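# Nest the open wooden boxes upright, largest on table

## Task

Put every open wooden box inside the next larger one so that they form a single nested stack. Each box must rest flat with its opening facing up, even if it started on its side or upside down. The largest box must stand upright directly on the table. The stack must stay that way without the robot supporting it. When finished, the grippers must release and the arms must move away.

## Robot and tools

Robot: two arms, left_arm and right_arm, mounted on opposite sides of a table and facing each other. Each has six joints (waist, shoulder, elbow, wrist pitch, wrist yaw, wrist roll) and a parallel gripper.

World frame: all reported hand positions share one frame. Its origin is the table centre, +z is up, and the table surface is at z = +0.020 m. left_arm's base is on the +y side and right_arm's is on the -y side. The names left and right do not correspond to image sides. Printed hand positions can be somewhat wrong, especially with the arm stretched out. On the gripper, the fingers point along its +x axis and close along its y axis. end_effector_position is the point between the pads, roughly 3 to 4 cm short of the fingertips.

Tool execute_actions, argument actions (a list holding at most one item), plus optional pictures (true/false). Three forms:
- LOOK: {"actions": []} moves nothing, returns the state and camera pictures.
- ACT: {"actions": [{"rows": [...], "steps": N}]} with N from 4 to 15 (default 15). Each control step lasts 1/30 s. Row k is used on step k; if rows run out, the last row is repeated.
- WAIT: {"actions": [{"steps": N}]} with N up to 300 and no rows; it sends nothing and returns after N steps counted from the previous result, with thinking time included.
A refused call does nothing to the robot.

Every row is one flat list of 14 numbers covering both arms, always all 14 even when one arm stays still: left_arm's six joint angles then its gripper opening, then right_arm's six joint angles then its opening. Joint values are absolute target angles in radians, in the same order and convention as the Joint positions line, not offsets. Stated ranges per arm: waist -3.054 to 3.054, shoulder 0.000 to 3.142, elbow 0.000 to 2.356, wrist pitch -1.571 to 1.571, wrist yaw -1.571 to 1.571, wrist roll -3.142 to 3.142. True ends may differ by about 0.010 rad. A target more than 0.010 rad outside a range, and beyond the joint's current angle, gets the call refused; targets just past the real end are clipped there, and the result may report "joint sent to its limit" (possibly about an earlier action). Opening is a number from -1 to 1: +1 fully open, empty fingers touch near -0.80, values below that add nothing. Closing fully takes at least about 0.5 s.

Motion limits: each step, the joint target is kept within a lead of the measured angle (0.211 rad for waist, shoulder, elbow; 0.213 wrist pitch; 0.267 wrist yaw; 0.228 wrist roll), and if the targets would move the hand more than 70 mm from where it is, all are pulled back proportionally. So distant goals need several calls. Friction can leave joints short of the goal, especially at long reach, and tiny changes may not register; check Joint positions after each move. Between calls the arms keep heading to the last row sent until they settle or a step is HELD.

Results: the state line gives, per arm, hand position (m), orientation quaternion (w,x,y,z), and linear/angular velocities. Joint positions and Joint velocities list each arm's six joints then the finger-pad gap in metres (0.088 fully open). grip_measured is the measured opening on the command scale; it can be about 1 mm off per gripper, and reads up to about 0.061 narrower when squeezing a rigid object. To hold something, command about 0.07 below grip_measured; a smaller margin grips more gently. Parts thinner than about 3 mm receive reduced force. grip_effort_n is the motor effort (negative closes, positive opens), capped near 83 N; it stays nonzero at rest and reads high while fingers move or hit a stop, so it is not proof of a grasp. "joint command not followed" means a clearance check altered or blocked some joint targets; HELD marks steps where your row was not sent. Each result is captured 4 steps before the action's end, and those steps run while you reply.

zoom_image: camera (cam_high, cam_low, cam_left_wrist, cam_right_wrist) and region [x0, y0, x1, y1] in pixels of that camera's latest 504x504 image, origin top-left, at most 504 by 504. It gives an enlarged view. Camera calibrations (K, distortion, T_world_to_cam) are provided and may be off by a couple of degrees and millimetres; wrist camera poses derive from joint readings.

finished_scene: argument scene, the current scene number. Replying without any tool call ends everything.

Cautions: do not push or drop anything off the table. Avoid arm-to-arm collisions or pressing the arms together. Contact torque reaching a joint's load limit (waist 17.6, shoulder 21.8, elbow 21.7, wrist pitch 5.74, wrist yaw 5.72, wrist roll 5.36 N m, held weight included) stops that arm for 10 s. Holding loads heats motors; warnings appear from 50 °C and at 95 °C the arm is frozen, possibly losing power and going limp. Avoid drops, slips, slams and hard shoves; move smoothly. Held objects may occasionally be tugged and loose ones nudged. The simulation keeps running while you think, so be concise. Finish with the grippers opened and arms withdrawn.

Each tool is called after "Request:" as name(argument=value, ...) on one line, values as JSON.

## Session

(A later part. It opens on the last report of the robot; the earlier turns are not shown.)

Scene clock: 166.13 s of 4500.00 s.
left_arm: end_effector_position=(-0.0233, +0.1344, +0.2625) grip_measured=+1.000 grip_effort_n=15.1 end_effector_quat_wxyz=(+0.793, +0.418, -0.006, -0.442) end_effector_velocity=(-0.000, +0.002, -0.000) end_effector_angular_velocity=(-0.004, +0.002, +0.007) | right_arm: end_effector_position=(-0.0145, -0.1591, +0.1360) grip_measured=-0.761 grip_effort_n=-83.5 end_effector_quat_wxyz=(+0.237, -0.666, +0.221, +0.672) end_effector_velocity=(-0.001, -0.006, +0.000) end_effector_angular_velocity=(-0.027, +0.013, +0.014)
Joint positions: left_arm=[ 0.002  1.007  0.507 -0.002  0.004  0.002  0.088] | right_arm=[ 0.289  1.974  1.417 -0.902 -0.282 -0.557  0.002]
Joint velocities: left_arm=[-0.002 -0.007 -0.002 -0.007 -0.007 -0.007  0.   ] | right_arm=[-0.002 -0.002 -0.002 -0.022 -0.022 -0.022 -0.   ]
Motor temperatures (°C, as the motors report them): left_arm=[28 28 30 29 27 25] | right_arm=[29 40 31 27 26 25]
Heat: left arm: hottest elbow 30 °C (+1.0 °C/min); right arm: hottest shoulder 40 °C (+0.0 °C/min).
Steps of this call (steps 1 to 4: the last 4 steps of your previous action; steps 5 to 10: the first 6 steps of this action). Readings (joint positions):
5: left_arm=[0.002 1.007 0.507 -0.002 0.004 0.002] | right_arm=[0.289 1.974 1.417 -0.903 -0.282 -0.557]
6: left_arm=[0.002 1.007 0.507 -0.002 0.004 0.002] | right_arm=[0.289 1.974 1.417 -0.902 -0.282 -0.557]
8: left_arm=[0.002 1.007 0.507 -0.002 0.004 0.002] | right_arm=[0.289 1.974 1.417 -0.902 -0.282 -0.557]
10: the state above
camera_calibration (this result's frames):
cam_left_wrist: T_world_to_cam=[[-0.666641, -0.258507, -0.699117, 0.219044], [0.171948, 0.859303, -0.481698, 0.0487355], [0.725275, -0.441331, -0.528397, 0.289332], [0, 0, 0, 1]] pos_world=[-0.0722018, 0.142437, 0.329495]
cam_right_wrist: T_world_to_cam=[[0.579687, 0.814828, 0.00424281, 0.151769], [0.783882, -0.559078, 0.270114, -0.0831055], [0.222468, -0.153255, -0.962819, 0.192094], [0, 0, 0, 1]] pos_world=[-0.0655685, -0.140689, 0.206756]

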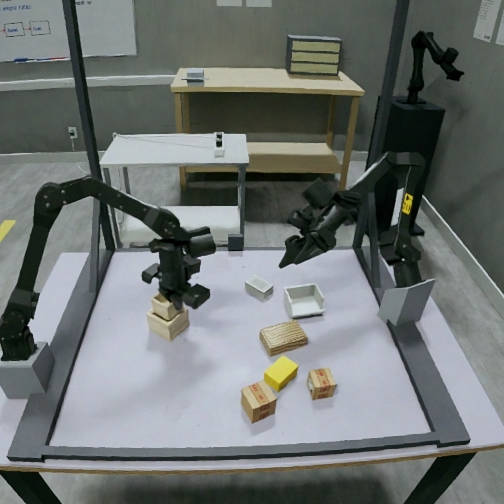

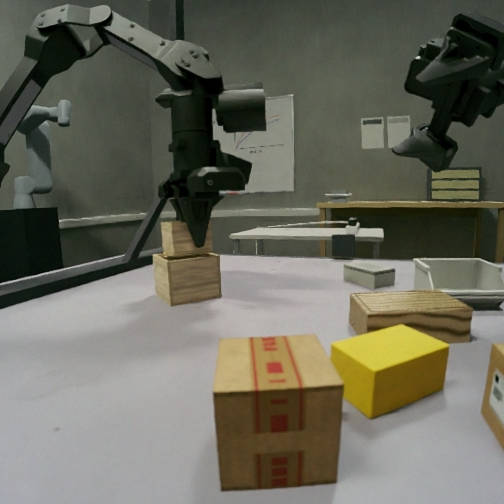

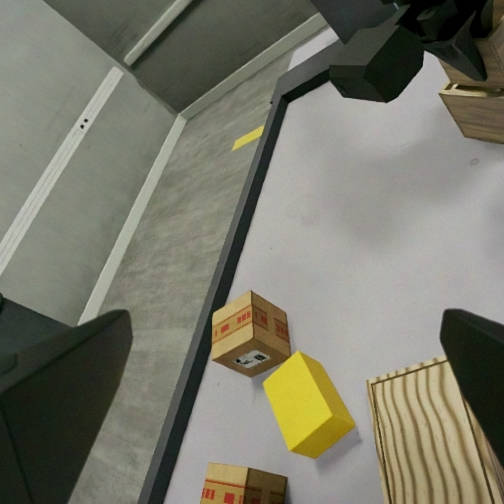

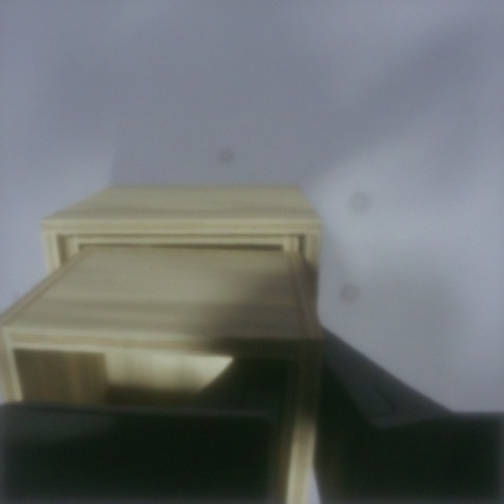

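Request:
execute_actions(actions=[{"rows":[[0,1,0.5,0,0,0,1,0.30,2.0,1.395,-0.885,-0.285,-0.55,-1]],"steps":15}])

Request:
execute_actions(actions=[{"rows":[[0,1,0.5,0,0,0,1,0.30,2.0,1.395,-0.885,-0.285,-0.55,-1]],"steps":10}], pictures=true)

Scene clock: 166.70 s of 4500.00 s.
left_arm: end_effector_position=(-0.0233, +0.1344, +0.2625) grip_measured=+1.000 grip_effort_n=15.1 end_effector_quat_wxyz=(+0.793, +0.418, -0.006, -0.442) end_effector_velocity=(-0.000, +0.000, +0.001) end_effector_angular_velocity=(-0.004, +0.002, +0.007) | right_arm: end_effector_position=(-0.0147, -0.1611, +0.1282) grip_measured=-0.761 grip_effort_n=-83.5 end_effector_quat_wxyz=(+0.233, -0.668, +0.224, +0.670) end_effector_velocity=(-0.002, +0.004, +0.001) end_effector_angular_velocity=(+0.018, +0.014, +0.011)
Joint positions: left_arm=[ 0.002  1.007  0.507 -0.002  0.004  0.002  0.088] | right_arm=[ 0.297  1.987  1.406 -0.888 -0.282 -0.553  0.002]
Joint velocities: left_arm=[-0.002 -0.002  0.002 -0.007 -0.007 -0.007  0.   ] | right_arm=[-0.002 -0.002 -0.002  0.022 -0.007 -0.007 -0.   ]
Motor temperatures (°C, as the motors report them): left_arm=[28 28 30 29 27 25] | right_arm=[29 40 31 27 26 25]
Heat: left arm: hottest elbow 30 °C (+1.0 °C/min); right arm: hottest shoulder 40 °C (+0.0 °C/min).
Steps of this call (steps 1 to 4: the last 4 steps of your previous action; steps 5 to 6: the robot went on to your last target; steps 7 to 17: the first 11 steps of this action). Readings (joint positions):
7: left_arm=[0.002 1.007 0.507 -0.002 0.004 0.002] | right_arm=[0.289 1.975 1.416 -0.901 -0.282 -0.557]
8: left_arm=[0.002 1.007 0.507 -0.002 0.004 0.002] | right_arm=[0.290 1.976 1.415 -0.896 -0.282 -0.555]
10: left_arm=[0.002 1.007 0.507 -0.002 0.004 0.002] | right_arm=[0.293 1.980 1.412 -0.892 -0.282 -0.554]
14: left_arm=[0.002 1.007 0.507 -0.002 0.004 0.002] | right_arm=[0.296 1.986 1.407 -0.889 -0.282 -0.553]
17: the state above

Scene clock: 167.03 s of 4500.00 s.
left_arm: end_effector_position=(-0.0233, +0.1344, +0.2625) grip_measured=+1.000 grip_effort_n=15.1 end_effector_quat_wxyz=(+0.793, +0.418, -0.006, -0.442) end_effector_velocity=(+0.002, +0.004, -0.005) end_effector_angular_velocity=(+0.025, -0.001, +0.015) | right_arm: end_effector_position=(-0.0148, -0.1609, +0.1282) grip_measured=-0.761 grip_effort_n=-83.5 end_effector_quat_wxyz=(+0.233, -0.668, +0.224, +0.670) end_effector_velocity=(+0.001, -0.003, -0.001) end_effector_angular_velocity=(-0.013, +0.003, -0.013)
Joint positions: left_arm=[ 0.002  1.007  0.507 -0.002  0.004  0.002  0.088] | right_arm=[ 0.297  1.987  1.406 -0.887 -0.282 -0.552  0.002]
Joint velocities: left_arm=[-0.007  0.002 -0.002 -0.022 -0.007  0.007  0.   ] | right_arm=[-0.002 -0.002 -0.007 -0.007 -0.007  0.007 -0.   ]
Motor temperatures (°C, as the motors report them): left_arm=[28 27 30 29 27 25] | right_arm=[29 40 31 27 26 25]
Heat: left arm: hottest elbow 30 °C (+1.0 °C/min); right arm: hottest shoulder 40 °C (+0.0 °C/min).
Steps of this call (steps 1 to 4: the last 4 steps of your previous action; steps 5 to 10: the first 6 steps of this action). Readings (joint positions):
5: left_arm=[0.002 1.007 0.507 -0.002 0.004 0.002] | right_arm=[0.297 1.987 1.406 -0.887 -0.282 -0.552]
6: left_arm=[0.002 1.007 0.507 -0.002 0.004 0.002] | right_arm=[0.297 1.987 1.406 -0.887 -0.282 -0.552]
8: left_arm=[0.002 1.007 0.507 -0.002 0.004 0.002] | right_arm=[0.297 1.987 1.406 -0.887 -0.282 -0.552]
10: the state above
camera_calibration (this result's frames):
cam_left_wrist: T_world_to_cam=[[-0.666641, -0.258507, -0.699117, 0.219044], [0.171948, 0.859303, -0.481698, 0.0487355], [0.725275, -0.441331, -0.528397, 0.289332], [0, 0, 0, 1]] pos_world=[-0.0722018, 0.142437, 0.329495]
cam_right_wrist: T_world_to_cam=[[0.579519, 0.814955, -0.00243682, 0.154317], [0.783195, -0.556103, 0.278128, -0.082298], [0.225306, -0.163089, -0.960541, 0.182538], [0, 0, 0, 1]] pos_world=[-0.0661013, -0.141757, 0.198601]

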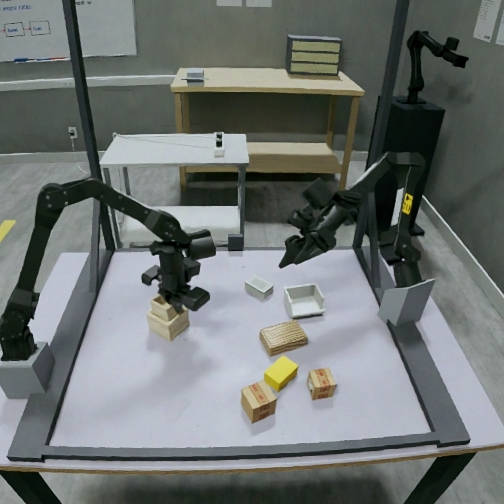

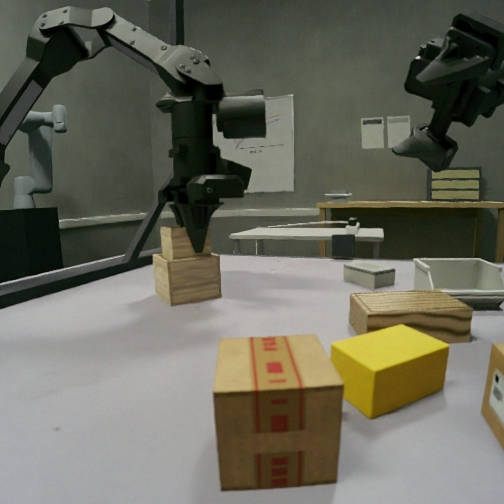

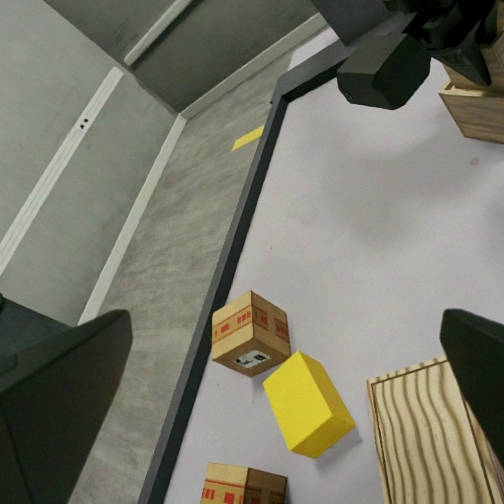

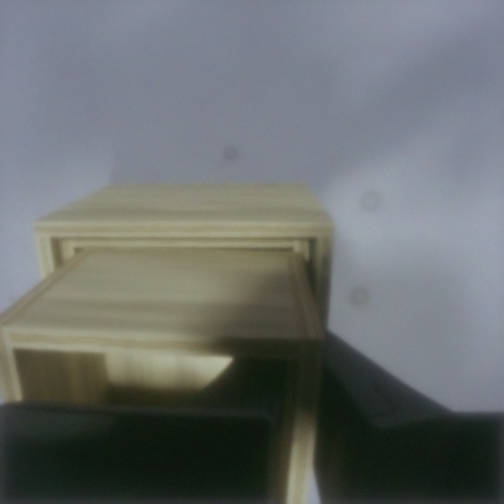

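Descending freely. Continue as far as finger allows (~.122).

Request:
execute_actions(actions=[{"rows":[[0,1,0.5,0,0,0,1,0.303,2.015,1.40,-0.875,-0.285,-0.55,-1]],"steps":15}], pictures=true)

Scene clock: 167.53 s of 4500.00 s.
left_arm: end_effector_position=(-0.0233, +0.1344, +0.2625) grip_measured=+1.000 grip_effort_n=15.1 end_effector_quat_wxyz=(+0.793, +0.418, -0.006, -0.442) end_effector_velocity=(+0.001, +0.002, -0.001) end_effector_angular_velocity=(+0.008, -0.007, +0.005) | right_arm: end_effector_position=(-0.0146, -0.1602, +0.1265) grip_measured=-0.761 grip_effort_n=-83.5 end_effector_quat_wxyz=(+0.233, -0.668, +0.224, +0.670) end_effector_velocity=(+0.003, -0.004, +0.001) end_effector_angular_velocity=(-0.020, -0.000, -0.006)
Joint positions: left_arm=[ 0.002  1.007  0.507 -0.002  0.004  0.002  0.088] | right_arm=[ 0.297  1.992  1.406 -0.882 -0.282 -0.552  0.002]
Joint velocities: left_arm=[-0.002 -0.002 -0.002 -0.007 -0.007  0.007  0.   ] | right_arm=[-0.007 -0.002 -0.002 -0.022 -0.007 -0.007 -0.   ]
Motor temperatures (°C, as the motors report them): left_arm=[28 27 30 29 27 25] | right_arm=[29 40 31 27 26 25]
Heat: left arm: hottest elbow 30 °C (+1.0 °C/min); right arm: hottest shoulder 40 °C (-1.0 °C/min).
Steps of this call (steps 1 to 4: the last 4 steps of your previous action; steps 5 to 15: the first 11 steps of this action). Readings (joint positions):
5: left_arm=[0.002 1.007 0.507 -0.002 0.004 0.002] | right_arm=[0.297 1.988 1.406 -0.887 -0.282 -0.552]
6: left_arm=[0.002 1.007 0.507 -0.002 0.004 0.002] | right_arm=[0.297 1.990 1.406 -0.883 -0.282 -0.552]
8: left_arm=[0.002 1.007 0.507 -0.002 0.004 0.002] | right_arm=[0.297 1.991 1.406 -0.882 -0.282 -0.552]
12: left_arm=[0.002 1.007 0.507 -0.002 0.004 0.002] | right_arm=[0.297 1.992 1.406 -0.882 -0.282 -0.552]
15: the state above
camera_calibration (this result's frames):
cam_left_wrist: T_world_to_cam=[[-0.666641, -0.258507, -0.699117, 0.219044], [0.171948, 0.859303, -0.481698, 0.0487355], [0.725275, -0.441331, -0.528397, 0.289332], [0, 0, 0, 1]] pos_world=[-0.0722018, 0.142437, 0.329495]
cam_right_wrist: T_world_to_cam=[[0.579222, 0.815166, -0.00252588, 0.153717], [0.783396, -0.555786, 0.278195, -0.0814859], [0.225371, -0.163115, -0.960521, 0.180944], [0, 0, 0, 1]] pos_world=[-0.06598, -0.141079, 0.196857]

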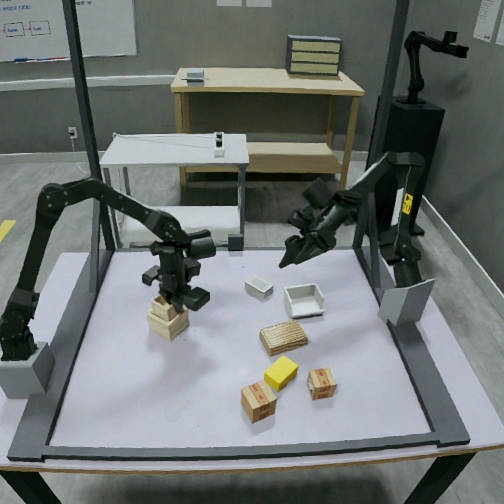

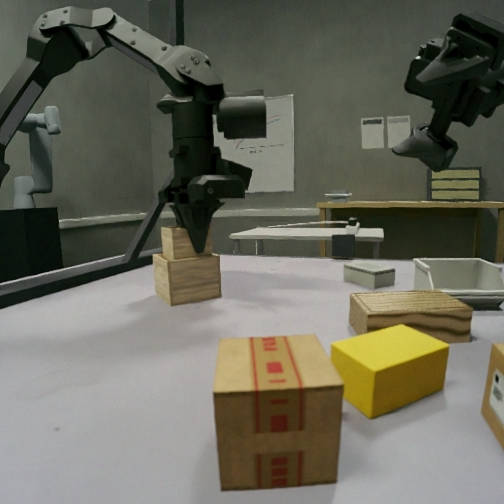

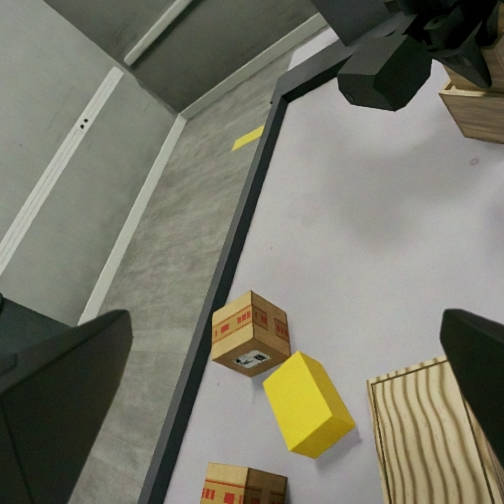

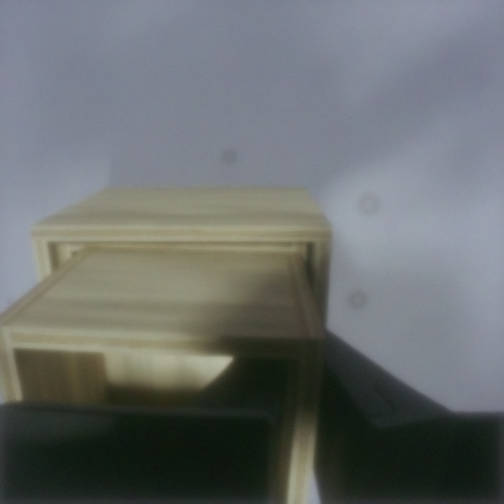

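Request:
execute_actions(actions=[{"rows":[[0,1,0.5,0,0,0,1,0.297,1.992,1.406,-0.882,-0.282,-0.552,-0.5]],"steps":15}], pictures=true)

Scene clock: 168.03 s of 4500.00 s.
left_arm: end_effector_position=(-0.0233, +0.1344, +0.2625) grip_measured=+1.000 grip_effort_n=14.7 end_effector_quat_wxyz=(+0.793, +0.418, -0.006, -0.442) end_effector_velocity=(+0.002, +0.001, +0.000) end_effector_angular_velocity=(+0.005, -0.009, +0.009) | right_arm: end_effector_position=(-0.0148, -0.1599, +0.1265) grip_measured=-0.525 grip_effort_n=18.4 end_effector_quat_wxyz=(+0.233, -0.668, +0.224, +0.671) end_effector_velocity=(+0.004, +0.001, +0.000) end_effector_angular_velocity=(+0.007, -0.006, +0.001)
Joint positions: left_arm=[ 0.002  1.007  0.507 -0.002  0.004  0.002  0.088] | right_arm=[ 0.297  1.992  1.406 -0.881 -0.282 -0.552  0.013]
Joint velocities: left_arm=[ 0.002  0.002  0.002 -0.007 -0.007  0.007  0.   ] | right_arm=[-0.007 -0.002 -0.007  0.007  0.007 -0.007  0.009]
Motor temperatures (°C, as the motors report them): left_arm=[28 27 30 29 27 25] | right_arm=[29 40 31 27 26 25]
Heat: left arm: hottest elbow 30 °C (+1.0 °C/min); right arm: hottest shoulder 40 °C (-1.0 °C/min).
Steps of this call (steps 1 to 4: the last 4 steps of your previous action; steps 5 to 15: the first 11 steps of this action). Readings (joint positions):
5: left_arm=[0.002 1.007 0.507 -0.002 0.004 0.002] | right_arm=[0.297 1.992 1.406 -0.882 -0.282 -0.552]
6: left_arm=[0.002 1.007 0.507 -0.002 0.004 0.002] | right_arm=[0.297 1.992 1.406 -0.881 -0.282 -0.552]
8: left_arm=[0.002 1.007 0.507 -0.002 0.004 0.002] | right_arm=[0.297 1.992 1.406 -0.881 -0.282 -0.552]
12: left_arm=[0.002 1.007 0.507 -0.002 0.004 0.002] | right_arm=[0.297 1.992 1.406 -0.881 -0.282 -0.552]
15: the state above
camera_calibration (this result's frames):
cam_left_wrist: T_world_to_cam=[[-0.666641, -0.258507, -0.699117, 0.219044], [0.171948, 0.859303, -0.481698, 0.0487355], [0.725275, -0.441331, -0.528397, 0.289332], [0, 0, 0, 1]] pos_world=[-0.0722018, 0.142437, 0.329495]
cam_right_wrist: T_world_to_cam=[[0.578869, 0.815419, -0.00170334, 0.153467], [0.783778, -0.555828, 0.277032, -0.0810832], [0.224951, -0.1617, -0.960859, 0.181285], [0, 0, 0, 1]] pos_world=[-0.0660664, -0.140895, 0.196914]

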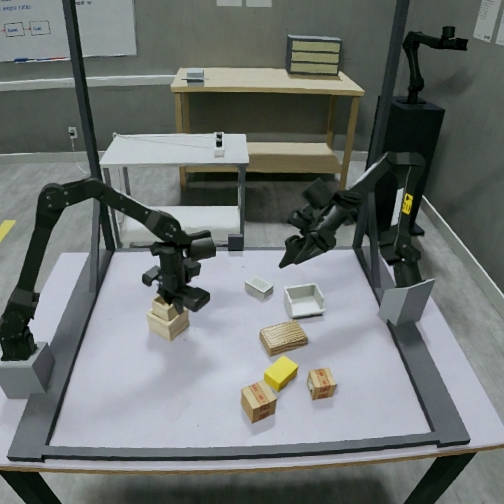

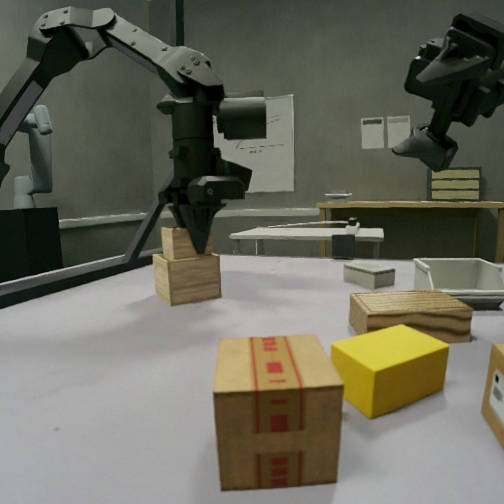

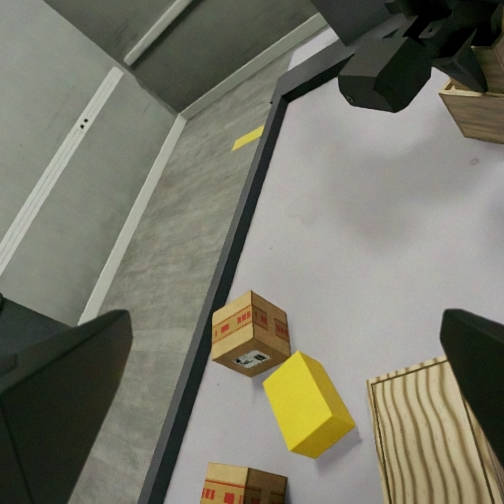

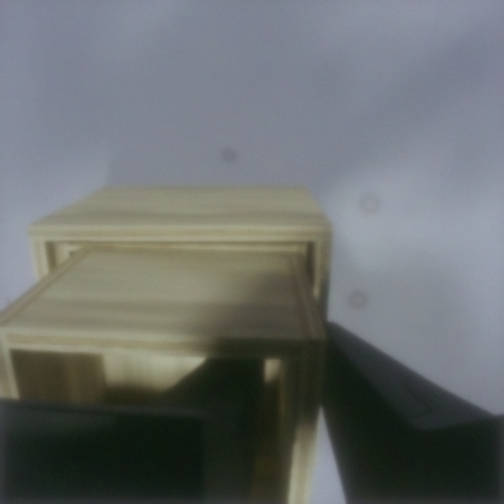

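Request:
execute_actions(actions=[{"rows":[[0,1,0.5,0,0,0,1,0.29,1.93,1.5,-1.04,-0.282,-0.56,-0.5]],"steps":15}])

Request:
execute_actions(actions=[{"rows":[[0,1,0.5,0,0,0,1,0.26,1.8,1.45,-1.2,-0.282,-0.56,0.2]],"steps":15}])

Request:
execute_actions(actions=[{"rows":[[0,1,0.5,0,0,0,1,0.26,1.8,1.45,-1.2,-0.282,-0.56,0.2]],"steps":8}], pictures=true)

Scene clock: 168.67 s of 4500.00 s.
left_arm: end_effector_position=(-0.0233, +0.1344, +0.2625) grip_measured=+1.000 grip_effort_n=14.7 end_effector_quat_wxyz=(+0.793, +0.418, -0.006, -0.442) end_effector_velocity=(-0.002, -0.002, +0.002) end_effector_angular_velocity=(-0.011, -0.001, -0.006) | right_arm: end_effector_position=(-0.0236, -0.1645, +0.1671) grip_measured=-0.503 grip_effort_n=18.4 end_effector_quat_wxyz=(+0.233, -0.668, +0.224, +0.670) end_effector_velocity=(+0.004, -0.015, +0.003) end_effector_angular_velocity=(-0.066, -0.017, -0.015)
Joint positions: left_arm=[ 0.002  1.007  0.507 -0.002  0.004  0.002  0.088] | right_arm=[ 0.292  1.933  1.493 -1.03  -0.282 -0.557  0.014]
Joint velocities: left_arm=[-0.007 -0.002  0.002  0.007 -0.007 -0.007  0.   ] | right_arm=[-0.002 -0.007  0.002 -0.081 -0.007 -0.007 -0.   ]
Motor temperatures (°C, as the motors report them): left_arm=[28 27 30 29 27 25] | right_arm=[29 40 31 27 26 25]
Heat: left arm: hottest elbow 30 °C (+0.0 °C/min); right arm: hottest shoulder 40 °C (-1.0 °C/min).
Steps of this call (steps 1 to 4: the last 4 steps of your previous action; steps 5 to 8: the robot went on to your last target; steps 9 to 19: the first 11 steps of this action). Readings (joint positions):
9: left_arm=[0.002 1.007 0.507 -0.002 0.004 0.002] | right_arm=[0.297 1.989 1.414 -0.899 -0.282 -0.552]
10: left_arm=[0.002 1.007 0.507 -0.002 0.004 0.002] | right_arm=[0.296 1.988 1.429 -0.943 -0.282 -0.553]
12: left_arm=[0.002 1.007 0.507 -0.002 0.004 0.002] | right_arm=[0.295 1.971 1.450 -0.987 -0.282 -0.555]
16: left_arm=[0.002 1.007 0.507 -0.002 0.004 0.002] | right_arm=[0.292 1.938 1.487 -1.019 -0.282 -0.557]
19: the state above

Scene clock: 169.17 s of 4500.00 s.
left_arm: end_effector_position=(-0.0233, +0.1344, +0.2625) grip_measured=+1.000 grip_effort_n=15.1 end_effector_quat_wxyz=(+0.793, +0.418, -0.006, -0.442) end_effector_velocity=(-0.000, -0.000, +0.001) end_effector_angular_velocity=(-0.002, -0.011, -0.005) | right_arm: end_effector_position=(-0.0117, -0.1990, +0.2056) grip_measured=+0.165 grip_effort_n=18.4 end_effector_quat_wxyz=(+0.235, -0.674, +0.252, +0.653) end_effector_velocity=(+0.009, -0.027, -0.008) end_effector_angular_velocity=(-0.115, -0.014, -0.015)
Joint positions: left_arm=[ 0.002  1.007  0.507 -0.002  0.004  0.002  0.088] | right_arm=[ 0.262  1.806  1.467 -1.19  -0.282 -0.558  0.047]
Joint velocities: left_arm=[-0.002 -0.002 -0.002  0.007 -0.007  0.007  0.   ] | right_arm=[-0.002 -0.007 -0.046 -0.081 -0.022 -0.022  0.014]
Motor temperatures (°C, as the motors report them): left_arm=[28 27 30 29 27 25] | right_arm=[29 40 31 27 26 25]
Heat: left arm: hottest elbow 30 °C (+0.0 °C/min); right arm: hottest shoulder 40 °C (-1.0 °C/min).
Steps of this call (steps 1 to 4: the last 4 steps of your previous action; steps 5 to 15: the first 11 steps of this action). Readings (joint positions):
5: left_arm=[0.002 1.007 0.507 -0.002 0.004 0.002] | right_arm=[0.291 1.923 1.493 -1.046 -0.282 -0.558]
6: left_arm=[0.002 1.007 0.507 -0.002 0.004 0.002] | right_arm=[0.287 1.908 1.487 -1.089 -0.282 -0.558]
8: left_arm=[0.002 1.007 0.507 -0.002 0.004 0.002] | right_arm=[0.274 1.863 1.469 -1.151 -0.282 -0.558]
12: left_arm=[0.002 1.007 0.507 -0.002 0.004 0.002] | right_arm=[0.262 1.809 1.468 -1.182 -0.282 -0.558]
15: the state above

Scene clock: 169.43 s of 4500.00 s.
left_arm: end_effector_position=(-0.0233, +0.1344, +0.2625) grip_measured=+1.000 grip_effort_n=15.1 end_effector_quat_wxyz=(+0.793, +0.418, -0.006, -0.442) end_effector_velocity=(-0.001, +0.002, -0.005) end_effector_angular_velocity=(+0.002, +0.025, +0.006) | right_arm: end_effector_position=(-0.0107, -0.2013, +0.2049) grip_measured=+0.194 grip_effort_n=18.8 end_effector_quat_wxyz=(+0.233, -0.676, +0.256, +0.650) end_effector_velocity=(+0.002, -0.001, -0.001) end_effector_angular_velocity=(-0.011, +0.003, -0.018)
Joint positions: left_arm=[ 0.002  1.007  0.507 -0.002  0.004  0.002  0.088] | right_arm=[ 0.262  1.806  1.463 -1.197 -0.282 -0.558  0.049]
Joint velocities: left_arm=[-0.007 -0.002 -0.007 -0.007  0.007 -0.022  0.   ] | right_arm=[-0.007  0.002 -0.002 -0.007 -0.007  0.007  0.001]
Motor temperatures (°C, as the motors report them): left_arm=[28 27 30 29 27 25] | right_arm=[29 40 31 27 26 25]
Heat: left arm: hottest elbow 30 °C (+0.0 °C/min); right arm: hottest shoulder 40 °C (-1.0 °C/min).
Steps of this call (steps 1 to 4: the last 4 steps of your previous action; steps 5 to 8: the first 4 steps of this action). Readings (joint positions):
5: left_arm=[0.002 1.007 0.507 -0.002 0.004 0.002] | right_arm=[0.262 1.806 1.463 -1.196 -0.282 -0.558]
6: left_arm=[0.002 1.007 0.507 -0.002 0.004 0.002] | right_arm=[0.262 1.806 1.463 -1.196 -0.282 -0.558]
8: the state above
camera_calibration (this result's frames):
cam_left_wrist: T_world_to_cam=[[-0.666641, -0.258507, -0.699117, 0.219044], [0.171948, 0.859303, -0.481698, 0.0487355], [0.725275, -0.441331, -0.528397, 0.289332], [0, 0, 0, 1]] pos_world=[-0.0722018, 0.142437, 0.329495]
cam_right_wrist: T_world_to_cam=[[0.618296, 0.785252, -0.0330014, 0.185729], [0.749283, -0.576259, 0.326343, -0.143569], [0.237245, -0.226504, -0.944675, 0.232815], [0, 0, 0, 1]] pos_world=[-0.0624956, -0.175844, 0.272916]

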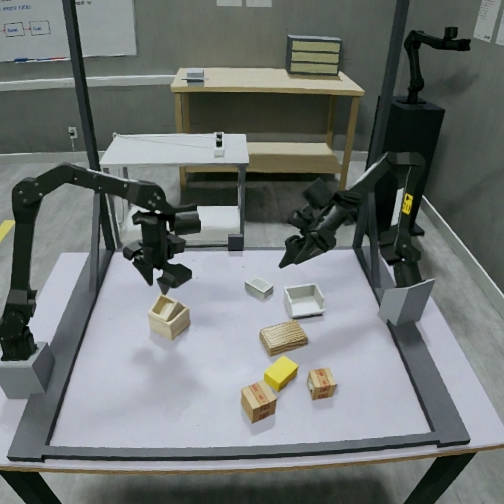

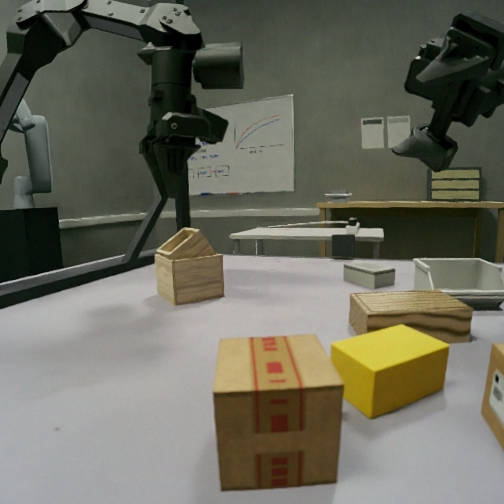

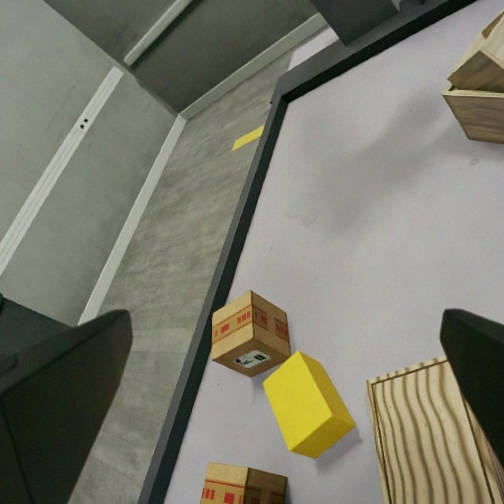

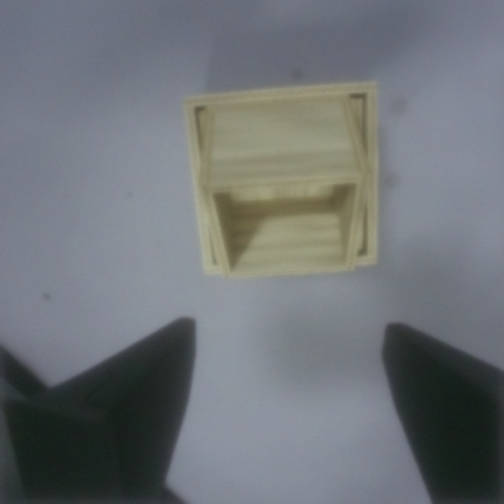

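Request:
execute_actions(actions=[{"rows":[[0,1,0.5,0,0,0,1,0.2,1.55,1.0,-0.5,-0.5,-1.3,0.1]],"steps":15}])

Request:
execute_actions(actions=[{"rows":[[0,1,0.5,0,0,0,1,0.172,1.5,0.66,0.1,-0.718,-1.95,0.1]],"steps":15}])

Request:
execute_actions(actions=[{"rows":[[0,1,0.5,0,0,0,1,0.172,1.6,0.636,0.169,-0.718,-1.95,0.1]],"steps":15}], pictures=true)

Scene clock: 170.67 s of 4500.00 s.
left_arm: end_effector_position=(-0.0233, +0.1344, +0.2625) grip_measured=+1.000 grip_effort_n=15.1 end_effector_quat_wxyz=(+0.793, +0.418, -0.006, -0.442) end_effector_velocity=(+0.002, +0.005, -0.004) end_effector_angular_velocity=(+0.018, -0.004, +0.015) | right_arm: end_effector_position=(-0.0154, -0.2048, +0.1931) grip_measured=+0.107 grip_effort_n=-15.1 end_effector_quat_wxyz=(+0.098, -0.599, -0.048, +0.793) end_effector_velocity=(-0.008, +0.096, -0.079) end_effector_angular_velocity=(+1.080, -0.089, +1.697)
Joint positions: left_arm=[ 0.002  1.007  0.507 -0.002  0.004  0.002  0.088] | right_arm=[ 0.205  1.563  1.048 -0.68  -0.483 -1.12   0.044]
Joint velocities: left_arm=[-0.002 -0.007 -0.007 -0.022 -0.007  0.007  0.   ] | right_arm=[-0.007 -0.002 -0.554  1.297 -0.066 -1.56  -0.002]
Motor temperatures (°C, as the motors report them): left_arm=[28 27 30 29 27 25] | right_arm=[29 40 31 27 26 25]
Heat: left arm: hottest elbow 30 °C (+0.0 °C/min); right arm: hottest shoulder 40 °C (-2.0 °C/min).
Steps of this call (steps 1 to 4: the last 4 steps of your previous action; steps 5 to 15: the robot went on to your last target; steps 16 to 26: nothing new was sent; steps 27 to 37: the first 11 steps of this action). Readings (joint positions):
27: left_arm=[0.002 1.007 0.507 -0.002 0.004 0.002] | right_arm=[0.258 1.787 1.443 -1.164 -0.307 -0.591]
28: left_arm=[0.002 1.007 0.507 -0.002 0.004 0.002] | right_arm=[0.247 1.751 1.391 -1.103 -0.360 -0.647]
30: left_arm=[0.002 1.007 0.507 -0.002 0.004 0.002] | right_arm=[0.223 1.663 1.293 -1.021 -0.420 -0.752]
34: left_arm=[0.002 1.007 0.507 -0.002 0.004 0.002] | right_arm=[0.205 1.564 1.131 -0.819 -0.474 -0.962]
37: the state above

Scene clock: 171.17 s of 4500.00 s.
left_arm: end_effector_position=(-0.0233, +0.1344, +0.2625) grip_measured=+1.000 grip_effort_n=15.1 end_effector_quat_wxyz=(+0.793, +0.418, -0.006, -0.442) end_effector_velocity=(+0.002, +0.001, +0.001) end_effector_angular_velocity=(-0.013, -0.009, +0.014) | right_arm: end_effector_position=(-0.0261, -0.2069, +0.1665) grip_measured=+0.103 grip_effort_n=-14.7 end_effector_quat_wxyz=(-0.057, -0.477, -0.460, +0.747) end_effector_velocity=(-0.073, +0.136, +0.114) end_effector_angular_velocity=(+1.715, -0.130, +1.342)
Joint positions: left_arm=[ 0.002  1.007  0.507 -0.002  0.004  0.002  0.088] | right_arm=[ 0.177  1.51   0.686 -0.031 -0.703 -1.806  0.044]
Joint velocities: left_arm=[-0.002 -0.002 -0.007  0.007 -0.022 -0.007  0.   ] | right_arm=[-0.017 -0.002 -0.071  1.209 -0.095 -1.267 -0.   ]
Motor temperatures (°C, as the motors report them): left_arm=[28 27 30 29 27 25] | right_arm=[29 40 31 27 26 25]
Heat: left arm: hottest elbow 30 °C (+0.0 °C/min); right arm: hottest shoulder 40 °C (-2.0 °C/min).
Steps of this call (steps 1 to 4: the last 4 steps of your previous action; steps 5 to 15: the first 11 steps of this action). Readings (joint positions):
5: left_arm=[0.002 1.007 0.507 -0.002 0.004 0.002] | right_arm=[0.200 1.555 1.006 -0.510 -0.521 -1.281]
6: left_arm=[0.002 1.007 0.507 -0.002 0.004 0.002] | right_arm=[0.192 1.540 0.966 -0.450 -0.576 -1.337]
8: left_arm=[0.002 1.007 0.507 -0.002 0.004 0.002] | right_arm=[0.183 1.514 0.875 -0.361 -0.640 -1.442]
12: left_arm=[0.002 1.007 0.507 -0.002 0.004 0.002] | right_arm=[0.177 1.510 0.721 -0.176 -0.688 -1.653]
15: the state above

Scene clock: 171.67 s of 4500.00 s.
left_arm: end_effector_position=(-0.0233, +0.1344, +0.2625) grip_measured=+1.000 grip_effort_n=15.1 end_effector_quat_wxyz=(+0.793, +0.418, -0.006, -0.442) end_effector_velocity=(+0.002, +0.002, +0.000) end_effector_angular_velocity=(+0.003, -0.017, +0.015) | right_arm: end_effector_position=(-0.0255, -0.1943, +0.1542) grip_measured=+0.103 grip_effort_n=-14.7 end_effector_quat_wxyz=(+0.076, +0.459, +0.543, -0.699) end_effector_velocity=(-0.003, +0.005, +0.007) end_effector_angular_velocity=(+0.050, +0.013, +0.023)
Joint positions: left_arm=[ 0.002  1.007  0.507 -0.002  0.004  0.002  0.088] | right_arm=[ 0.174  1.587  0.647  0.164 -0.715 -1.946  0.044]
Joint velocities: left_arm=[-0.002 -0.002 -0.002 -0.007 -0.022  0.007  0.   ] | right_arm=[-0.002 -0.002 -0.002  0.051 -0.007 -0.007 -0.   ]
Motor temperatures (°C, as the motors report them): left_arm=[28 27 30 29 27 25] | right_arm=[29 40 31 27 26 25]
Heat: left arm: hottest elbow 30 °C (+0.0 °C/min); right arm: hottest shoulder 40 °C (-2.0 °C/min).
Steps of this call (steps 1 to 4: the last 4 steps of your previous action; steps 5 to 15: the first 11 steps of this action). Readings (joint positions):
5: left_arm=[0.002 1.007 0.507 -0.002 0.004 0.002] | right_arm=[0.174 1.511 0.679 0.081 -0.713 -1.915]
6: left_arm=[0.002 1.007 0.507 -0.002 0.004 0.002] | right_arm=[0.174 1.524 0.675 0.109 -0.715 -1.923]
8: left_arm=[0.002 1.007 0.507 -0.002 0.004 0.002] | right_arm=[0.174 1.555 0.665 0.132 -0.715 -1.934]
12: left_arm=[0.002 1.007 0.507 -0.002 0.004 0.002] | right_arm=[0.174 1.584 0.647 0.154 -0.715 -1.944]
15: the state above
camera_calibration (this result's frames):
cam_left_wrist: T_world_to_cam=[[-0.666641, -0.258507, -0.699117, 0.219044], [0.171948, 0.859303, -0.481698, 0.0487355], [0.725275, -0.441331, -0.528397, 0.289332], [0, 0, 0, 1]] pos_world=[-0.0722018, 0.142437, 0.329495]
cam_right_wrist: T_world_to_cam=[[-0.63537, 0.368966, 0.678358, -0.0348164], [0.670033, 0.700113, 0.246774, 0.146346], [-0.383876, 0.611315, -0.69205, 0.298001], [0, 0, 0, 1]] pos_world=[-0.00578251, -0.271786, 0.193735]

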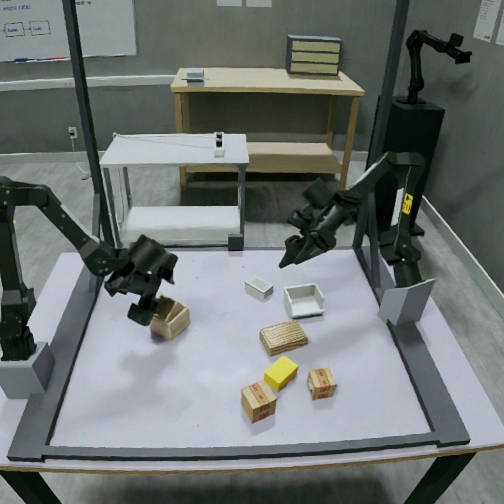

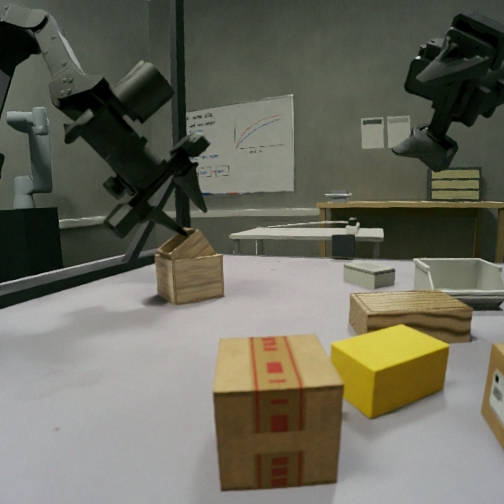

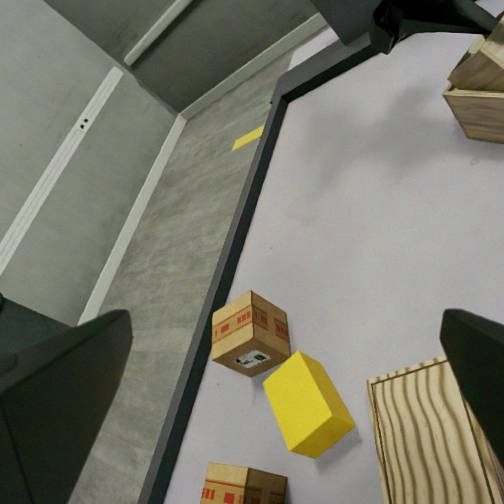

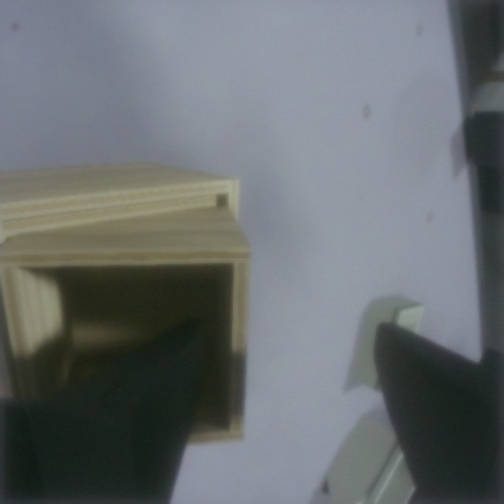

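Request:
execute_actions(actions=[{"rows":[[0,1,0.5,0,0,0,1,0.21,1.69,0.64,0.275,-0.69,-1.91,0.1]],"steps":15}])

Request:
execute_actions(actions=[{"rows":[[0,1,0.5,0,0,0,1,0.257,1.775,0.644,0.38,-0.655,-1.87,0.1]],"steps":15}])

Request:
execute_actions(actions=[{"rows":[[0,1,0.5,0,0,0,1,0.257,1.775,0.644,0.38,-0.655,-1.87,0.1]],"steps":8}], pictures=true)

Scene clock: 172.33 s of 4500.00 s.
left_arm: end_effector_position=(-0.0233, +0.1344, +0.2625) grip_measured=+1.000 grip_effort_n=15.1 end_effector_quat_wxyz=(+0.793, +0.418, -0.006, -0.442) end_effector_velocity=(-0.001, +0.001, -0.003) end_effector_angular_velocity=(+0.005, +0.013, +0.001) | right_arm: end_effector_position=(-0.0306, -0.1882, +0.1346) grip_measured=+0.103 grip_effort_n=-15.1 end_effector_quat_wxyz=(+0.077, +0.458, +0.541, -0.702) end_effector_velocity=(-0.002, -0.001, -0.006) end_effector_angular_velocity=(-0.011, +0.007, +0.006)
Joint positions: left_arm=[ 0.002  1.007  0.507 -0.002  0.004  0.002  0.088] | right_arm=[ 0.205  1.676  0.646  0.269 -0.697 -1.914  0.044]
Joint velocities: left_arm=[-0.002 -0.002 -0.002 -0.007  0.007 -0.007  0.   ] | right_arm=[ 0.007  0.022 -0.002  0.022 -0.007  0.007 -0.   ]
Motor temperatures (°C, as the motors report them): left_arm=[28 27 30 29 27 25] | right_arm=[29 40 31 27 26 25]
Heat: left arm: hottest elbow 30 °C (+0.0 °C/min); right arm: hottest shoulder 40 °C (-2.0 °C/min).
Steps of this call (steps 1 to 4: the last 4 steps of your previous action; steps 5 to 9: the robot went on to your last target; steps 10 to 20: the first 11 steps of this action). Readings (joint positions):
10: left_arm=[0.002 1.007 0.507 -0.002 0.004 0.002] | right_arm=[0.175 1.598 0.646 0.180 -0.715 -1.944]
11: left_arm=[0.002 1.007 0.507 -0.002 0.004 0.002] | right_arm=[0.181 1.614 0.646 0.212 -0.713 -1.937]
13: left_arm=[0.002 1.007 0.507 -0.002 0.004 0.002] | right_arm=[0.193 1.646 0.648 0.235 -0.705 -1.926]
17: left_arm=[0.002 1.007 0.507 -0.002 0.004 0.002] | right_arm=[0.204 1.674 0.646 0.262 -0.698 -1.917]
20: the state above

Scene clock: 172.83 s of 4500.00 s.
left_arm: end_effector_position=(-0.0233, +0.1344, +0.2625) grip_measured=+1.000 grip_effort_n=15.1 end_effector_quat_wxyz=(+0.793, +0.418, -0.006, -0.442) end_effector_velocity=(-0.001, +0.001, -0.005) end_effector_angular_velocity=(+0.011, +0.015, +0.001) | right_arm: end_effector_position=(-0.0397, -0.1825, +0.1176) grip_measured=+0.102 grip_effort_n=-11.4 end_effector_quat_wxyz=(+0.074, +0.457, +0.544, -0.700) end_effector_velocity=(-0.000, -0.000, +0.002) end_effector_angular_velocity=(-0.008, +0.015, -0.011)
Joint positions: left_arm=[ 0.002  1.007  0.507 -0.002  0.004  0.002  0.088] | right_arm=[ 0.248  1.755  0.649  0.378 -0.663 -1.874  0.044]
Joint velocities: left_arm=[-0.007  0.002 -0.002 -0.007  0.007 -0.007  0.   ] | right_arm=[-0.002 -0.002 -0.002  0.007 -0.007  0.022 -0.   ]
Motor temperatures (°C, as the motors report them): left_arm=[28 27 30 29 27 25] | right_arm=[29 40 31 27 26 25]
Heat: left arm: hottest elbow 30 °C (+0.0 °C/min); right arm: hottest shoulder 40 °C (-2.0 °C/min).
Steps of this call (steps 1 to 4: the last 4 steps of your previous action; steps 5 to 15: the first 11 steps of this action). Readings (joint positions):
5: left_arm=[0.002 1.007 0.507 -0.002 0.004 0.002] | right_arm=[0.208 1.687 0.646 0.286 -0.692 -1.907]
6: left_arm=[0.002 1.007 0.507 -0.002 0.004 0.002] | right_arm=[0.217 1.702 0.646 0.317 -0.683 -1.897]
8: left_arm=[0.002 1.007 0.507 -0.002 0.004 0.002] | right_arm=[0.236 1.733 0.648 0.341 -0.672 -1.886]
12: left_arm=[0.002 1.007 0.507 -0.002 0.004 0.002] | right_arm=[0.247 1.751 0.649 0.370 -0.664 -1.877]
15: the state above

Scene clock: 173.10 s of 4500.00 s.
left_arm: end_effector_position=(-0.0233, +0.1344, +0.2625) grip_measured=+1.000 grip_effort_n=15.1 end_effector_quat_wxyz=(+0.793, +0.418, -0.006, -0.442) end_effector_velocity=(-0.000, +0.000, +0.001) end_effector_angular_velocity=(-0.004, +0.002, +0.007) | right_arm: end_effector_position=(-0.0398, -0.1822, +0.1176) grip_measured=+0.102 grip_effort_n=-10.9 end_effector_quat_wxyz=(+0.073, +0.457, +0.544, -0.700) end_effector_velocity=(-0.004, -0.006, +0.000) end_effector_angular_velocity=(-0.027, +0.024, +0.019)
Joint positions: left_arm=[ 0.002  1.007  0.507 -0.002  0.004  0.002  0.088] | right_arm=[ 0.248  1.756  0.649  0.381 -0.663 -1.872  0.044]
Joint velocities: left_arm=[-0.002 -0.002  0.002 -0.007 -0.007 -0.007  0.   ] | right_arm=[ 0.002 -0.002 -0.002 -0.007 -0.037  0.007 -0.   ]
Motor temperatures (°C, as the motors report them): left_arm=[28 27 30 29 27 25] | right_arm=[29 40 31 27 26 25]
Heat: left arm: hottest elbow 30 °C (+0.0 °C/min); right arm: hottest shoulder 40 °C (-2.0 °C/min).
Steps of this call (steps 1 to 4: the last 4 steps of your previous action; steps 5 to 8: the first 4 steps of this action). Readings (joint positions):
5: left_arm=[0.002 1.007 0.507 -0.002 0.004 0.002] | right_arm=[0.248 1.755 0.649 0.381 -0.663 -1.872]
6: left_arm=[0.002 1.007 0.507 -0.002 0.004 0.002] | right_arm=[0.248 1.756 0.649 0.381 -0.663 -1.872]
8: the state above
camera_calibration (this result's frames):
cam_left_wrist: T_world_to_cam=[[-0.666641, -0.258507, -0.699117, 0.219044], [0.171948, 0.859303, -0.481698, 0.0487355], [0.725275, -0.441331, -0.528397, 0.289332], [0, 0, 0, 1]] pos_world=[-0.0722018, 0.142437, 0.329495]
cam_right_wrist: T_world_to_cam=[[-0.630086, 0.368215, 0.683673, -0.0240945], [0.67285, 0.698393, 0.243968, 0.156614], [-0.38764, 0.613731, -0.687801, 0.259571], [0, 0, 0, 1]] pos_world=[-0.0199395, -0.259813, 0.156797]

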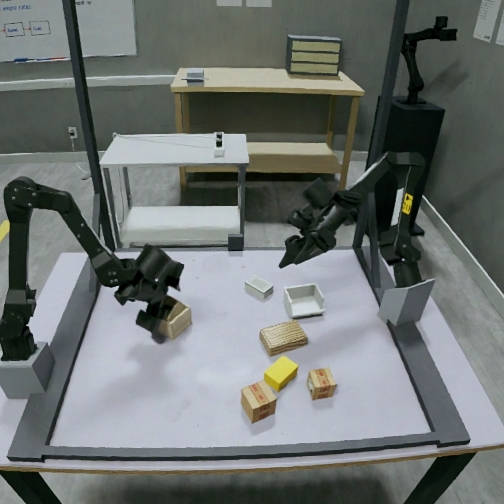

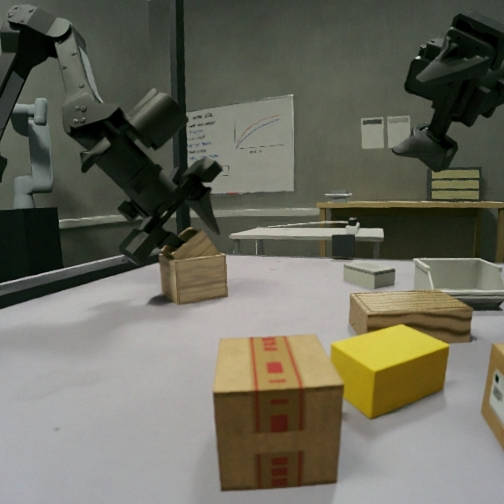

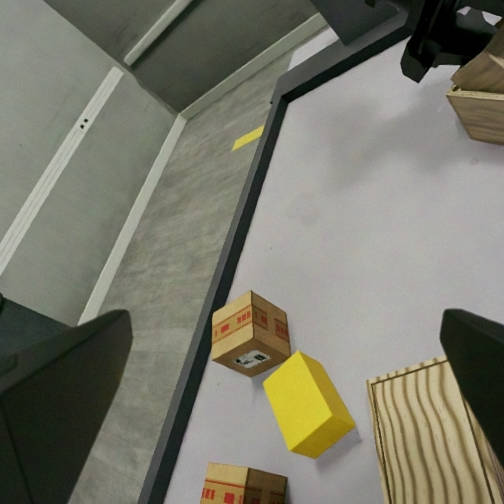

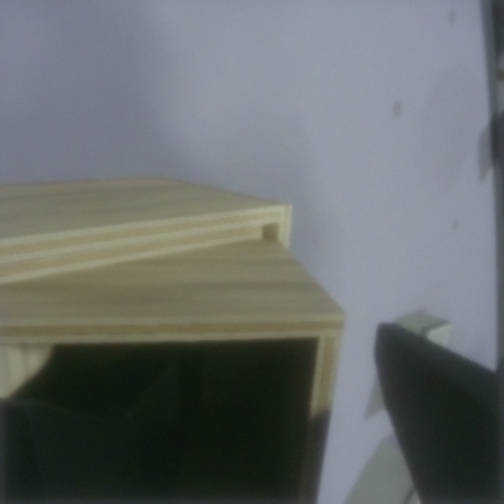

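Request:
execute_actions(actions=[{"rows":[[0,1,0.5,0,0,0,1,0.248,1.756,0.649,0.381,-0.663,-1.872,-1]],"steps":15}])

Request:
execute_actions(actions=[{"rows":[[0,1,0.5,0,0,0,1,0.174,1.587,0.647,0.164,-0.715,-1.946,-1]],"steps":15}], pictures=true)

Scene clock: 173.63 s of 4500.00 s.
left_arm: end_effector_position=(-0.0233, +0.1344, +0.2625) grip_measured=+1.000 grip_effort_n=14.7 end_effector_quat_wxyz=(+0.793, +0.418, -0.006, -0.442) end_effector_velocity=(+0.002, +0.000, +0.001) end_effector_angular_velocity=(-0.010, -0.001, +0.008) | right_arm: end_effector_position=(-0.0415, -0.1802, +0.1216) grip_measured=-0.750 grip_effort_n=-83.5 end_effector_quat_wxyz=(+0.070, +0.454, +0.549, -0.698) end_effector_velocity=(+0.012, -0.021, -0.019) end_effector_angular_velocity=(-0.161, -0.039, -0.037)
Joint positions: left_arm=[ 0.002  1.007  0.507 -0.002  0.004  0.002  0.088] | right_arm=[ 0.246  1.75   0.654  0.385 -0.667 -1.871  0.002]
Joint velocities: left_arm=[ 0.002  0.002 -0.002  0.007 -0.007 -0.007  0.   ] | right_arm=[-0.007 -0.007  0.002 -0.183 -0.022 -0.007 -0.059]
Motor temperatures (°C, as the motors report them): left_arm=[28 27 30 29 27 25] | right_arm=[29 40 31 27 26 25]
Heat: left arm: hottest elbow 30 °C (+0.0 °C/min); right arm: hottest shoulder 40 °C (-2.0 °C/min).
Steps of this call (steps 1 to 4: the last 4 steps of your previous action; step 5: the robot went on to your last target; steps 6 to 16: the first 11 steps of this action). Readings (joint positions):
6: left_arm=[0.002 1.007 0.507 -0.002 0.004 0.002] | right_arm=[0.248 1.756 0.649 0.382 -0.663 -1.872]
7: left_arm=[0.002 1.007 0.507 -0.002 0.004 0.002] | right_arm=[0.249 1.756 0.649 0.382 -0.663 -1.872]
9: left_arm=[0.002 1.007 0.507 -0.002 0.004 0.002] | right_arm=[0.249 1.756 0.649 0.381 -0.663 -1.872]
13: left_arm=[0.002 1.007 0.507 -0.002 0.004 0.002] | right_arm=[0.248 1.755 0.649 0.385 -0.666 -1.871]
16: the state above

Scene clock: 174.13 s of 4500.00 s.
left_arm: end_effector_position=(-0.0233, +0.1344, +0.2625) grip_measured=+1.000 grip_effort_n=15.1 end_effector_quat_wxyz=(+0.793, +0.418, -0.006, -0.442) end_effector_velocity=(-0.004, -0.002, +0.002) end_effector_angular_velocity=(-0.012, +0.006, -0.015) | right_arm: end_effector_position=(-0.0259, -0.1928, +0.1509) grip_measured=-0.761 grip_effort_n=-83.5 end_effector_quat_wxyz=(+0.076, +0.461, +0.541, -0.699) end_effector_velocity=(+0.006, -0.014, -0.002) end_effector_angular_velocity=(-0.066, -0.000, +0.001)
Joint positions: left_arm=[ 0.002  1.007  0.507 -0.002  0.004  0.002  0.088] | right_arm=[ 0.179  1.601  0.649  0.175 -0.707 -1.941  0.002]
Joint velocities: left_arm=[-0.002 -0.007  0.002  0.007  0.007 -0.007  0.   ] | right_arm=[-0.017 -0.027 -0.007 -0.095 -0.037 -0.022 -0.   ]
Motor temperatures (°C, as the motors report them): left_arm=[28 27 30 29 27 25] | right_arm=[29 40 31 27 26 25]
Heat: left arm: hottest elbow 30 °C (+0.0 °C/min); right arm: hottest shoulder 40 °C (-2.0 °C/min).
Steps of this call (steps 1 to 4: the last 4 steps of your previous action; steps 5 to 15: the first 11 steps of this action). Readings (joint positions):
5: left_arm=[0.002 1.007 0.507 -0.002 0.004 0.002] | right_arm=[0.243 1.737 0.654 0.357 -0.669 -1.881]
6: left_arm=[0.002 1.007 0.507 -0.002 0.004 0.002] | right_arm=[0.231 1.710 0.654 0.298 -0.676 -1.898]
8: left_arm=[0.002 1.007 0.507 -0.002 0.004 0.002] | right_arm=[0.203 1.655 0.649 0.239 -0.693 -1.918]
12: left_arm=[0.002 1.007 0.507 -0.002 0.004 0.002] | right_arm=[0.181 1.605 0.649 0.190 -0.705 -1.936]
15: the state above
camera_calibration (this result's frames):
cam_left_wrist: T_world_to_cam=[[-0.666641, -0.258507, -0.699117, 0.219044], [0.171948, 0.859303, -0.481698, 0.0487355], [0.725275, -0.441331, -0.528397, 0.289332], [0, 0, 0, 1]] pos_world=[-0.0722018, 0.142437, 0.329495]
cam_right_wrist: T_world_to_cam=[[-0.636143, 0.373191, 0.675315, -0.032133], [0.671959, 0.698118, 0.24719, 0.145952], [-0.379201, 0.611032, -0.694872, 0.295132], [0, 0, 0, 1]] pos_world=[-0.00660091, -0.270235, 0.190701]

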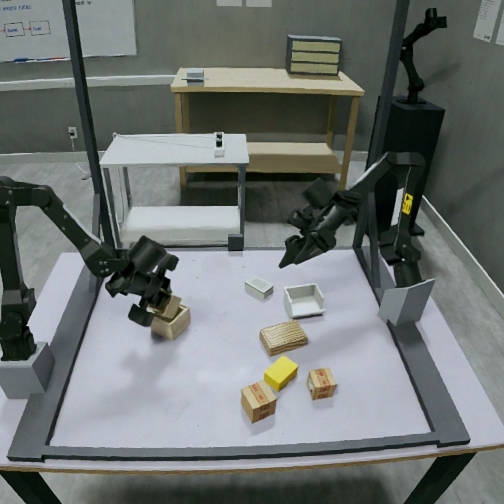

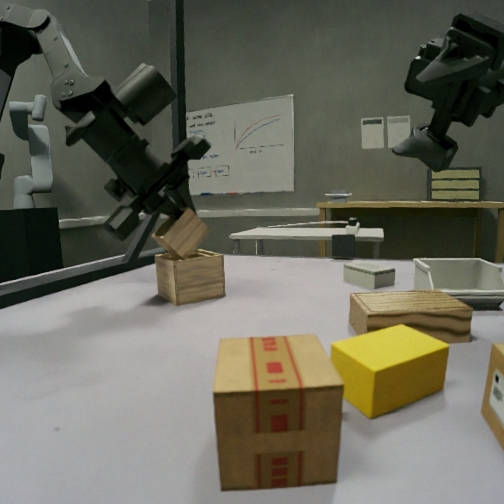

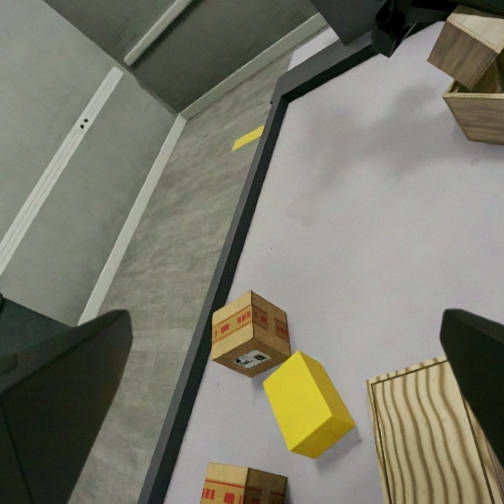

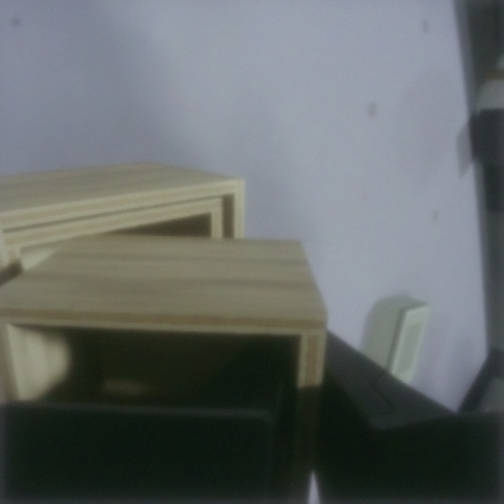

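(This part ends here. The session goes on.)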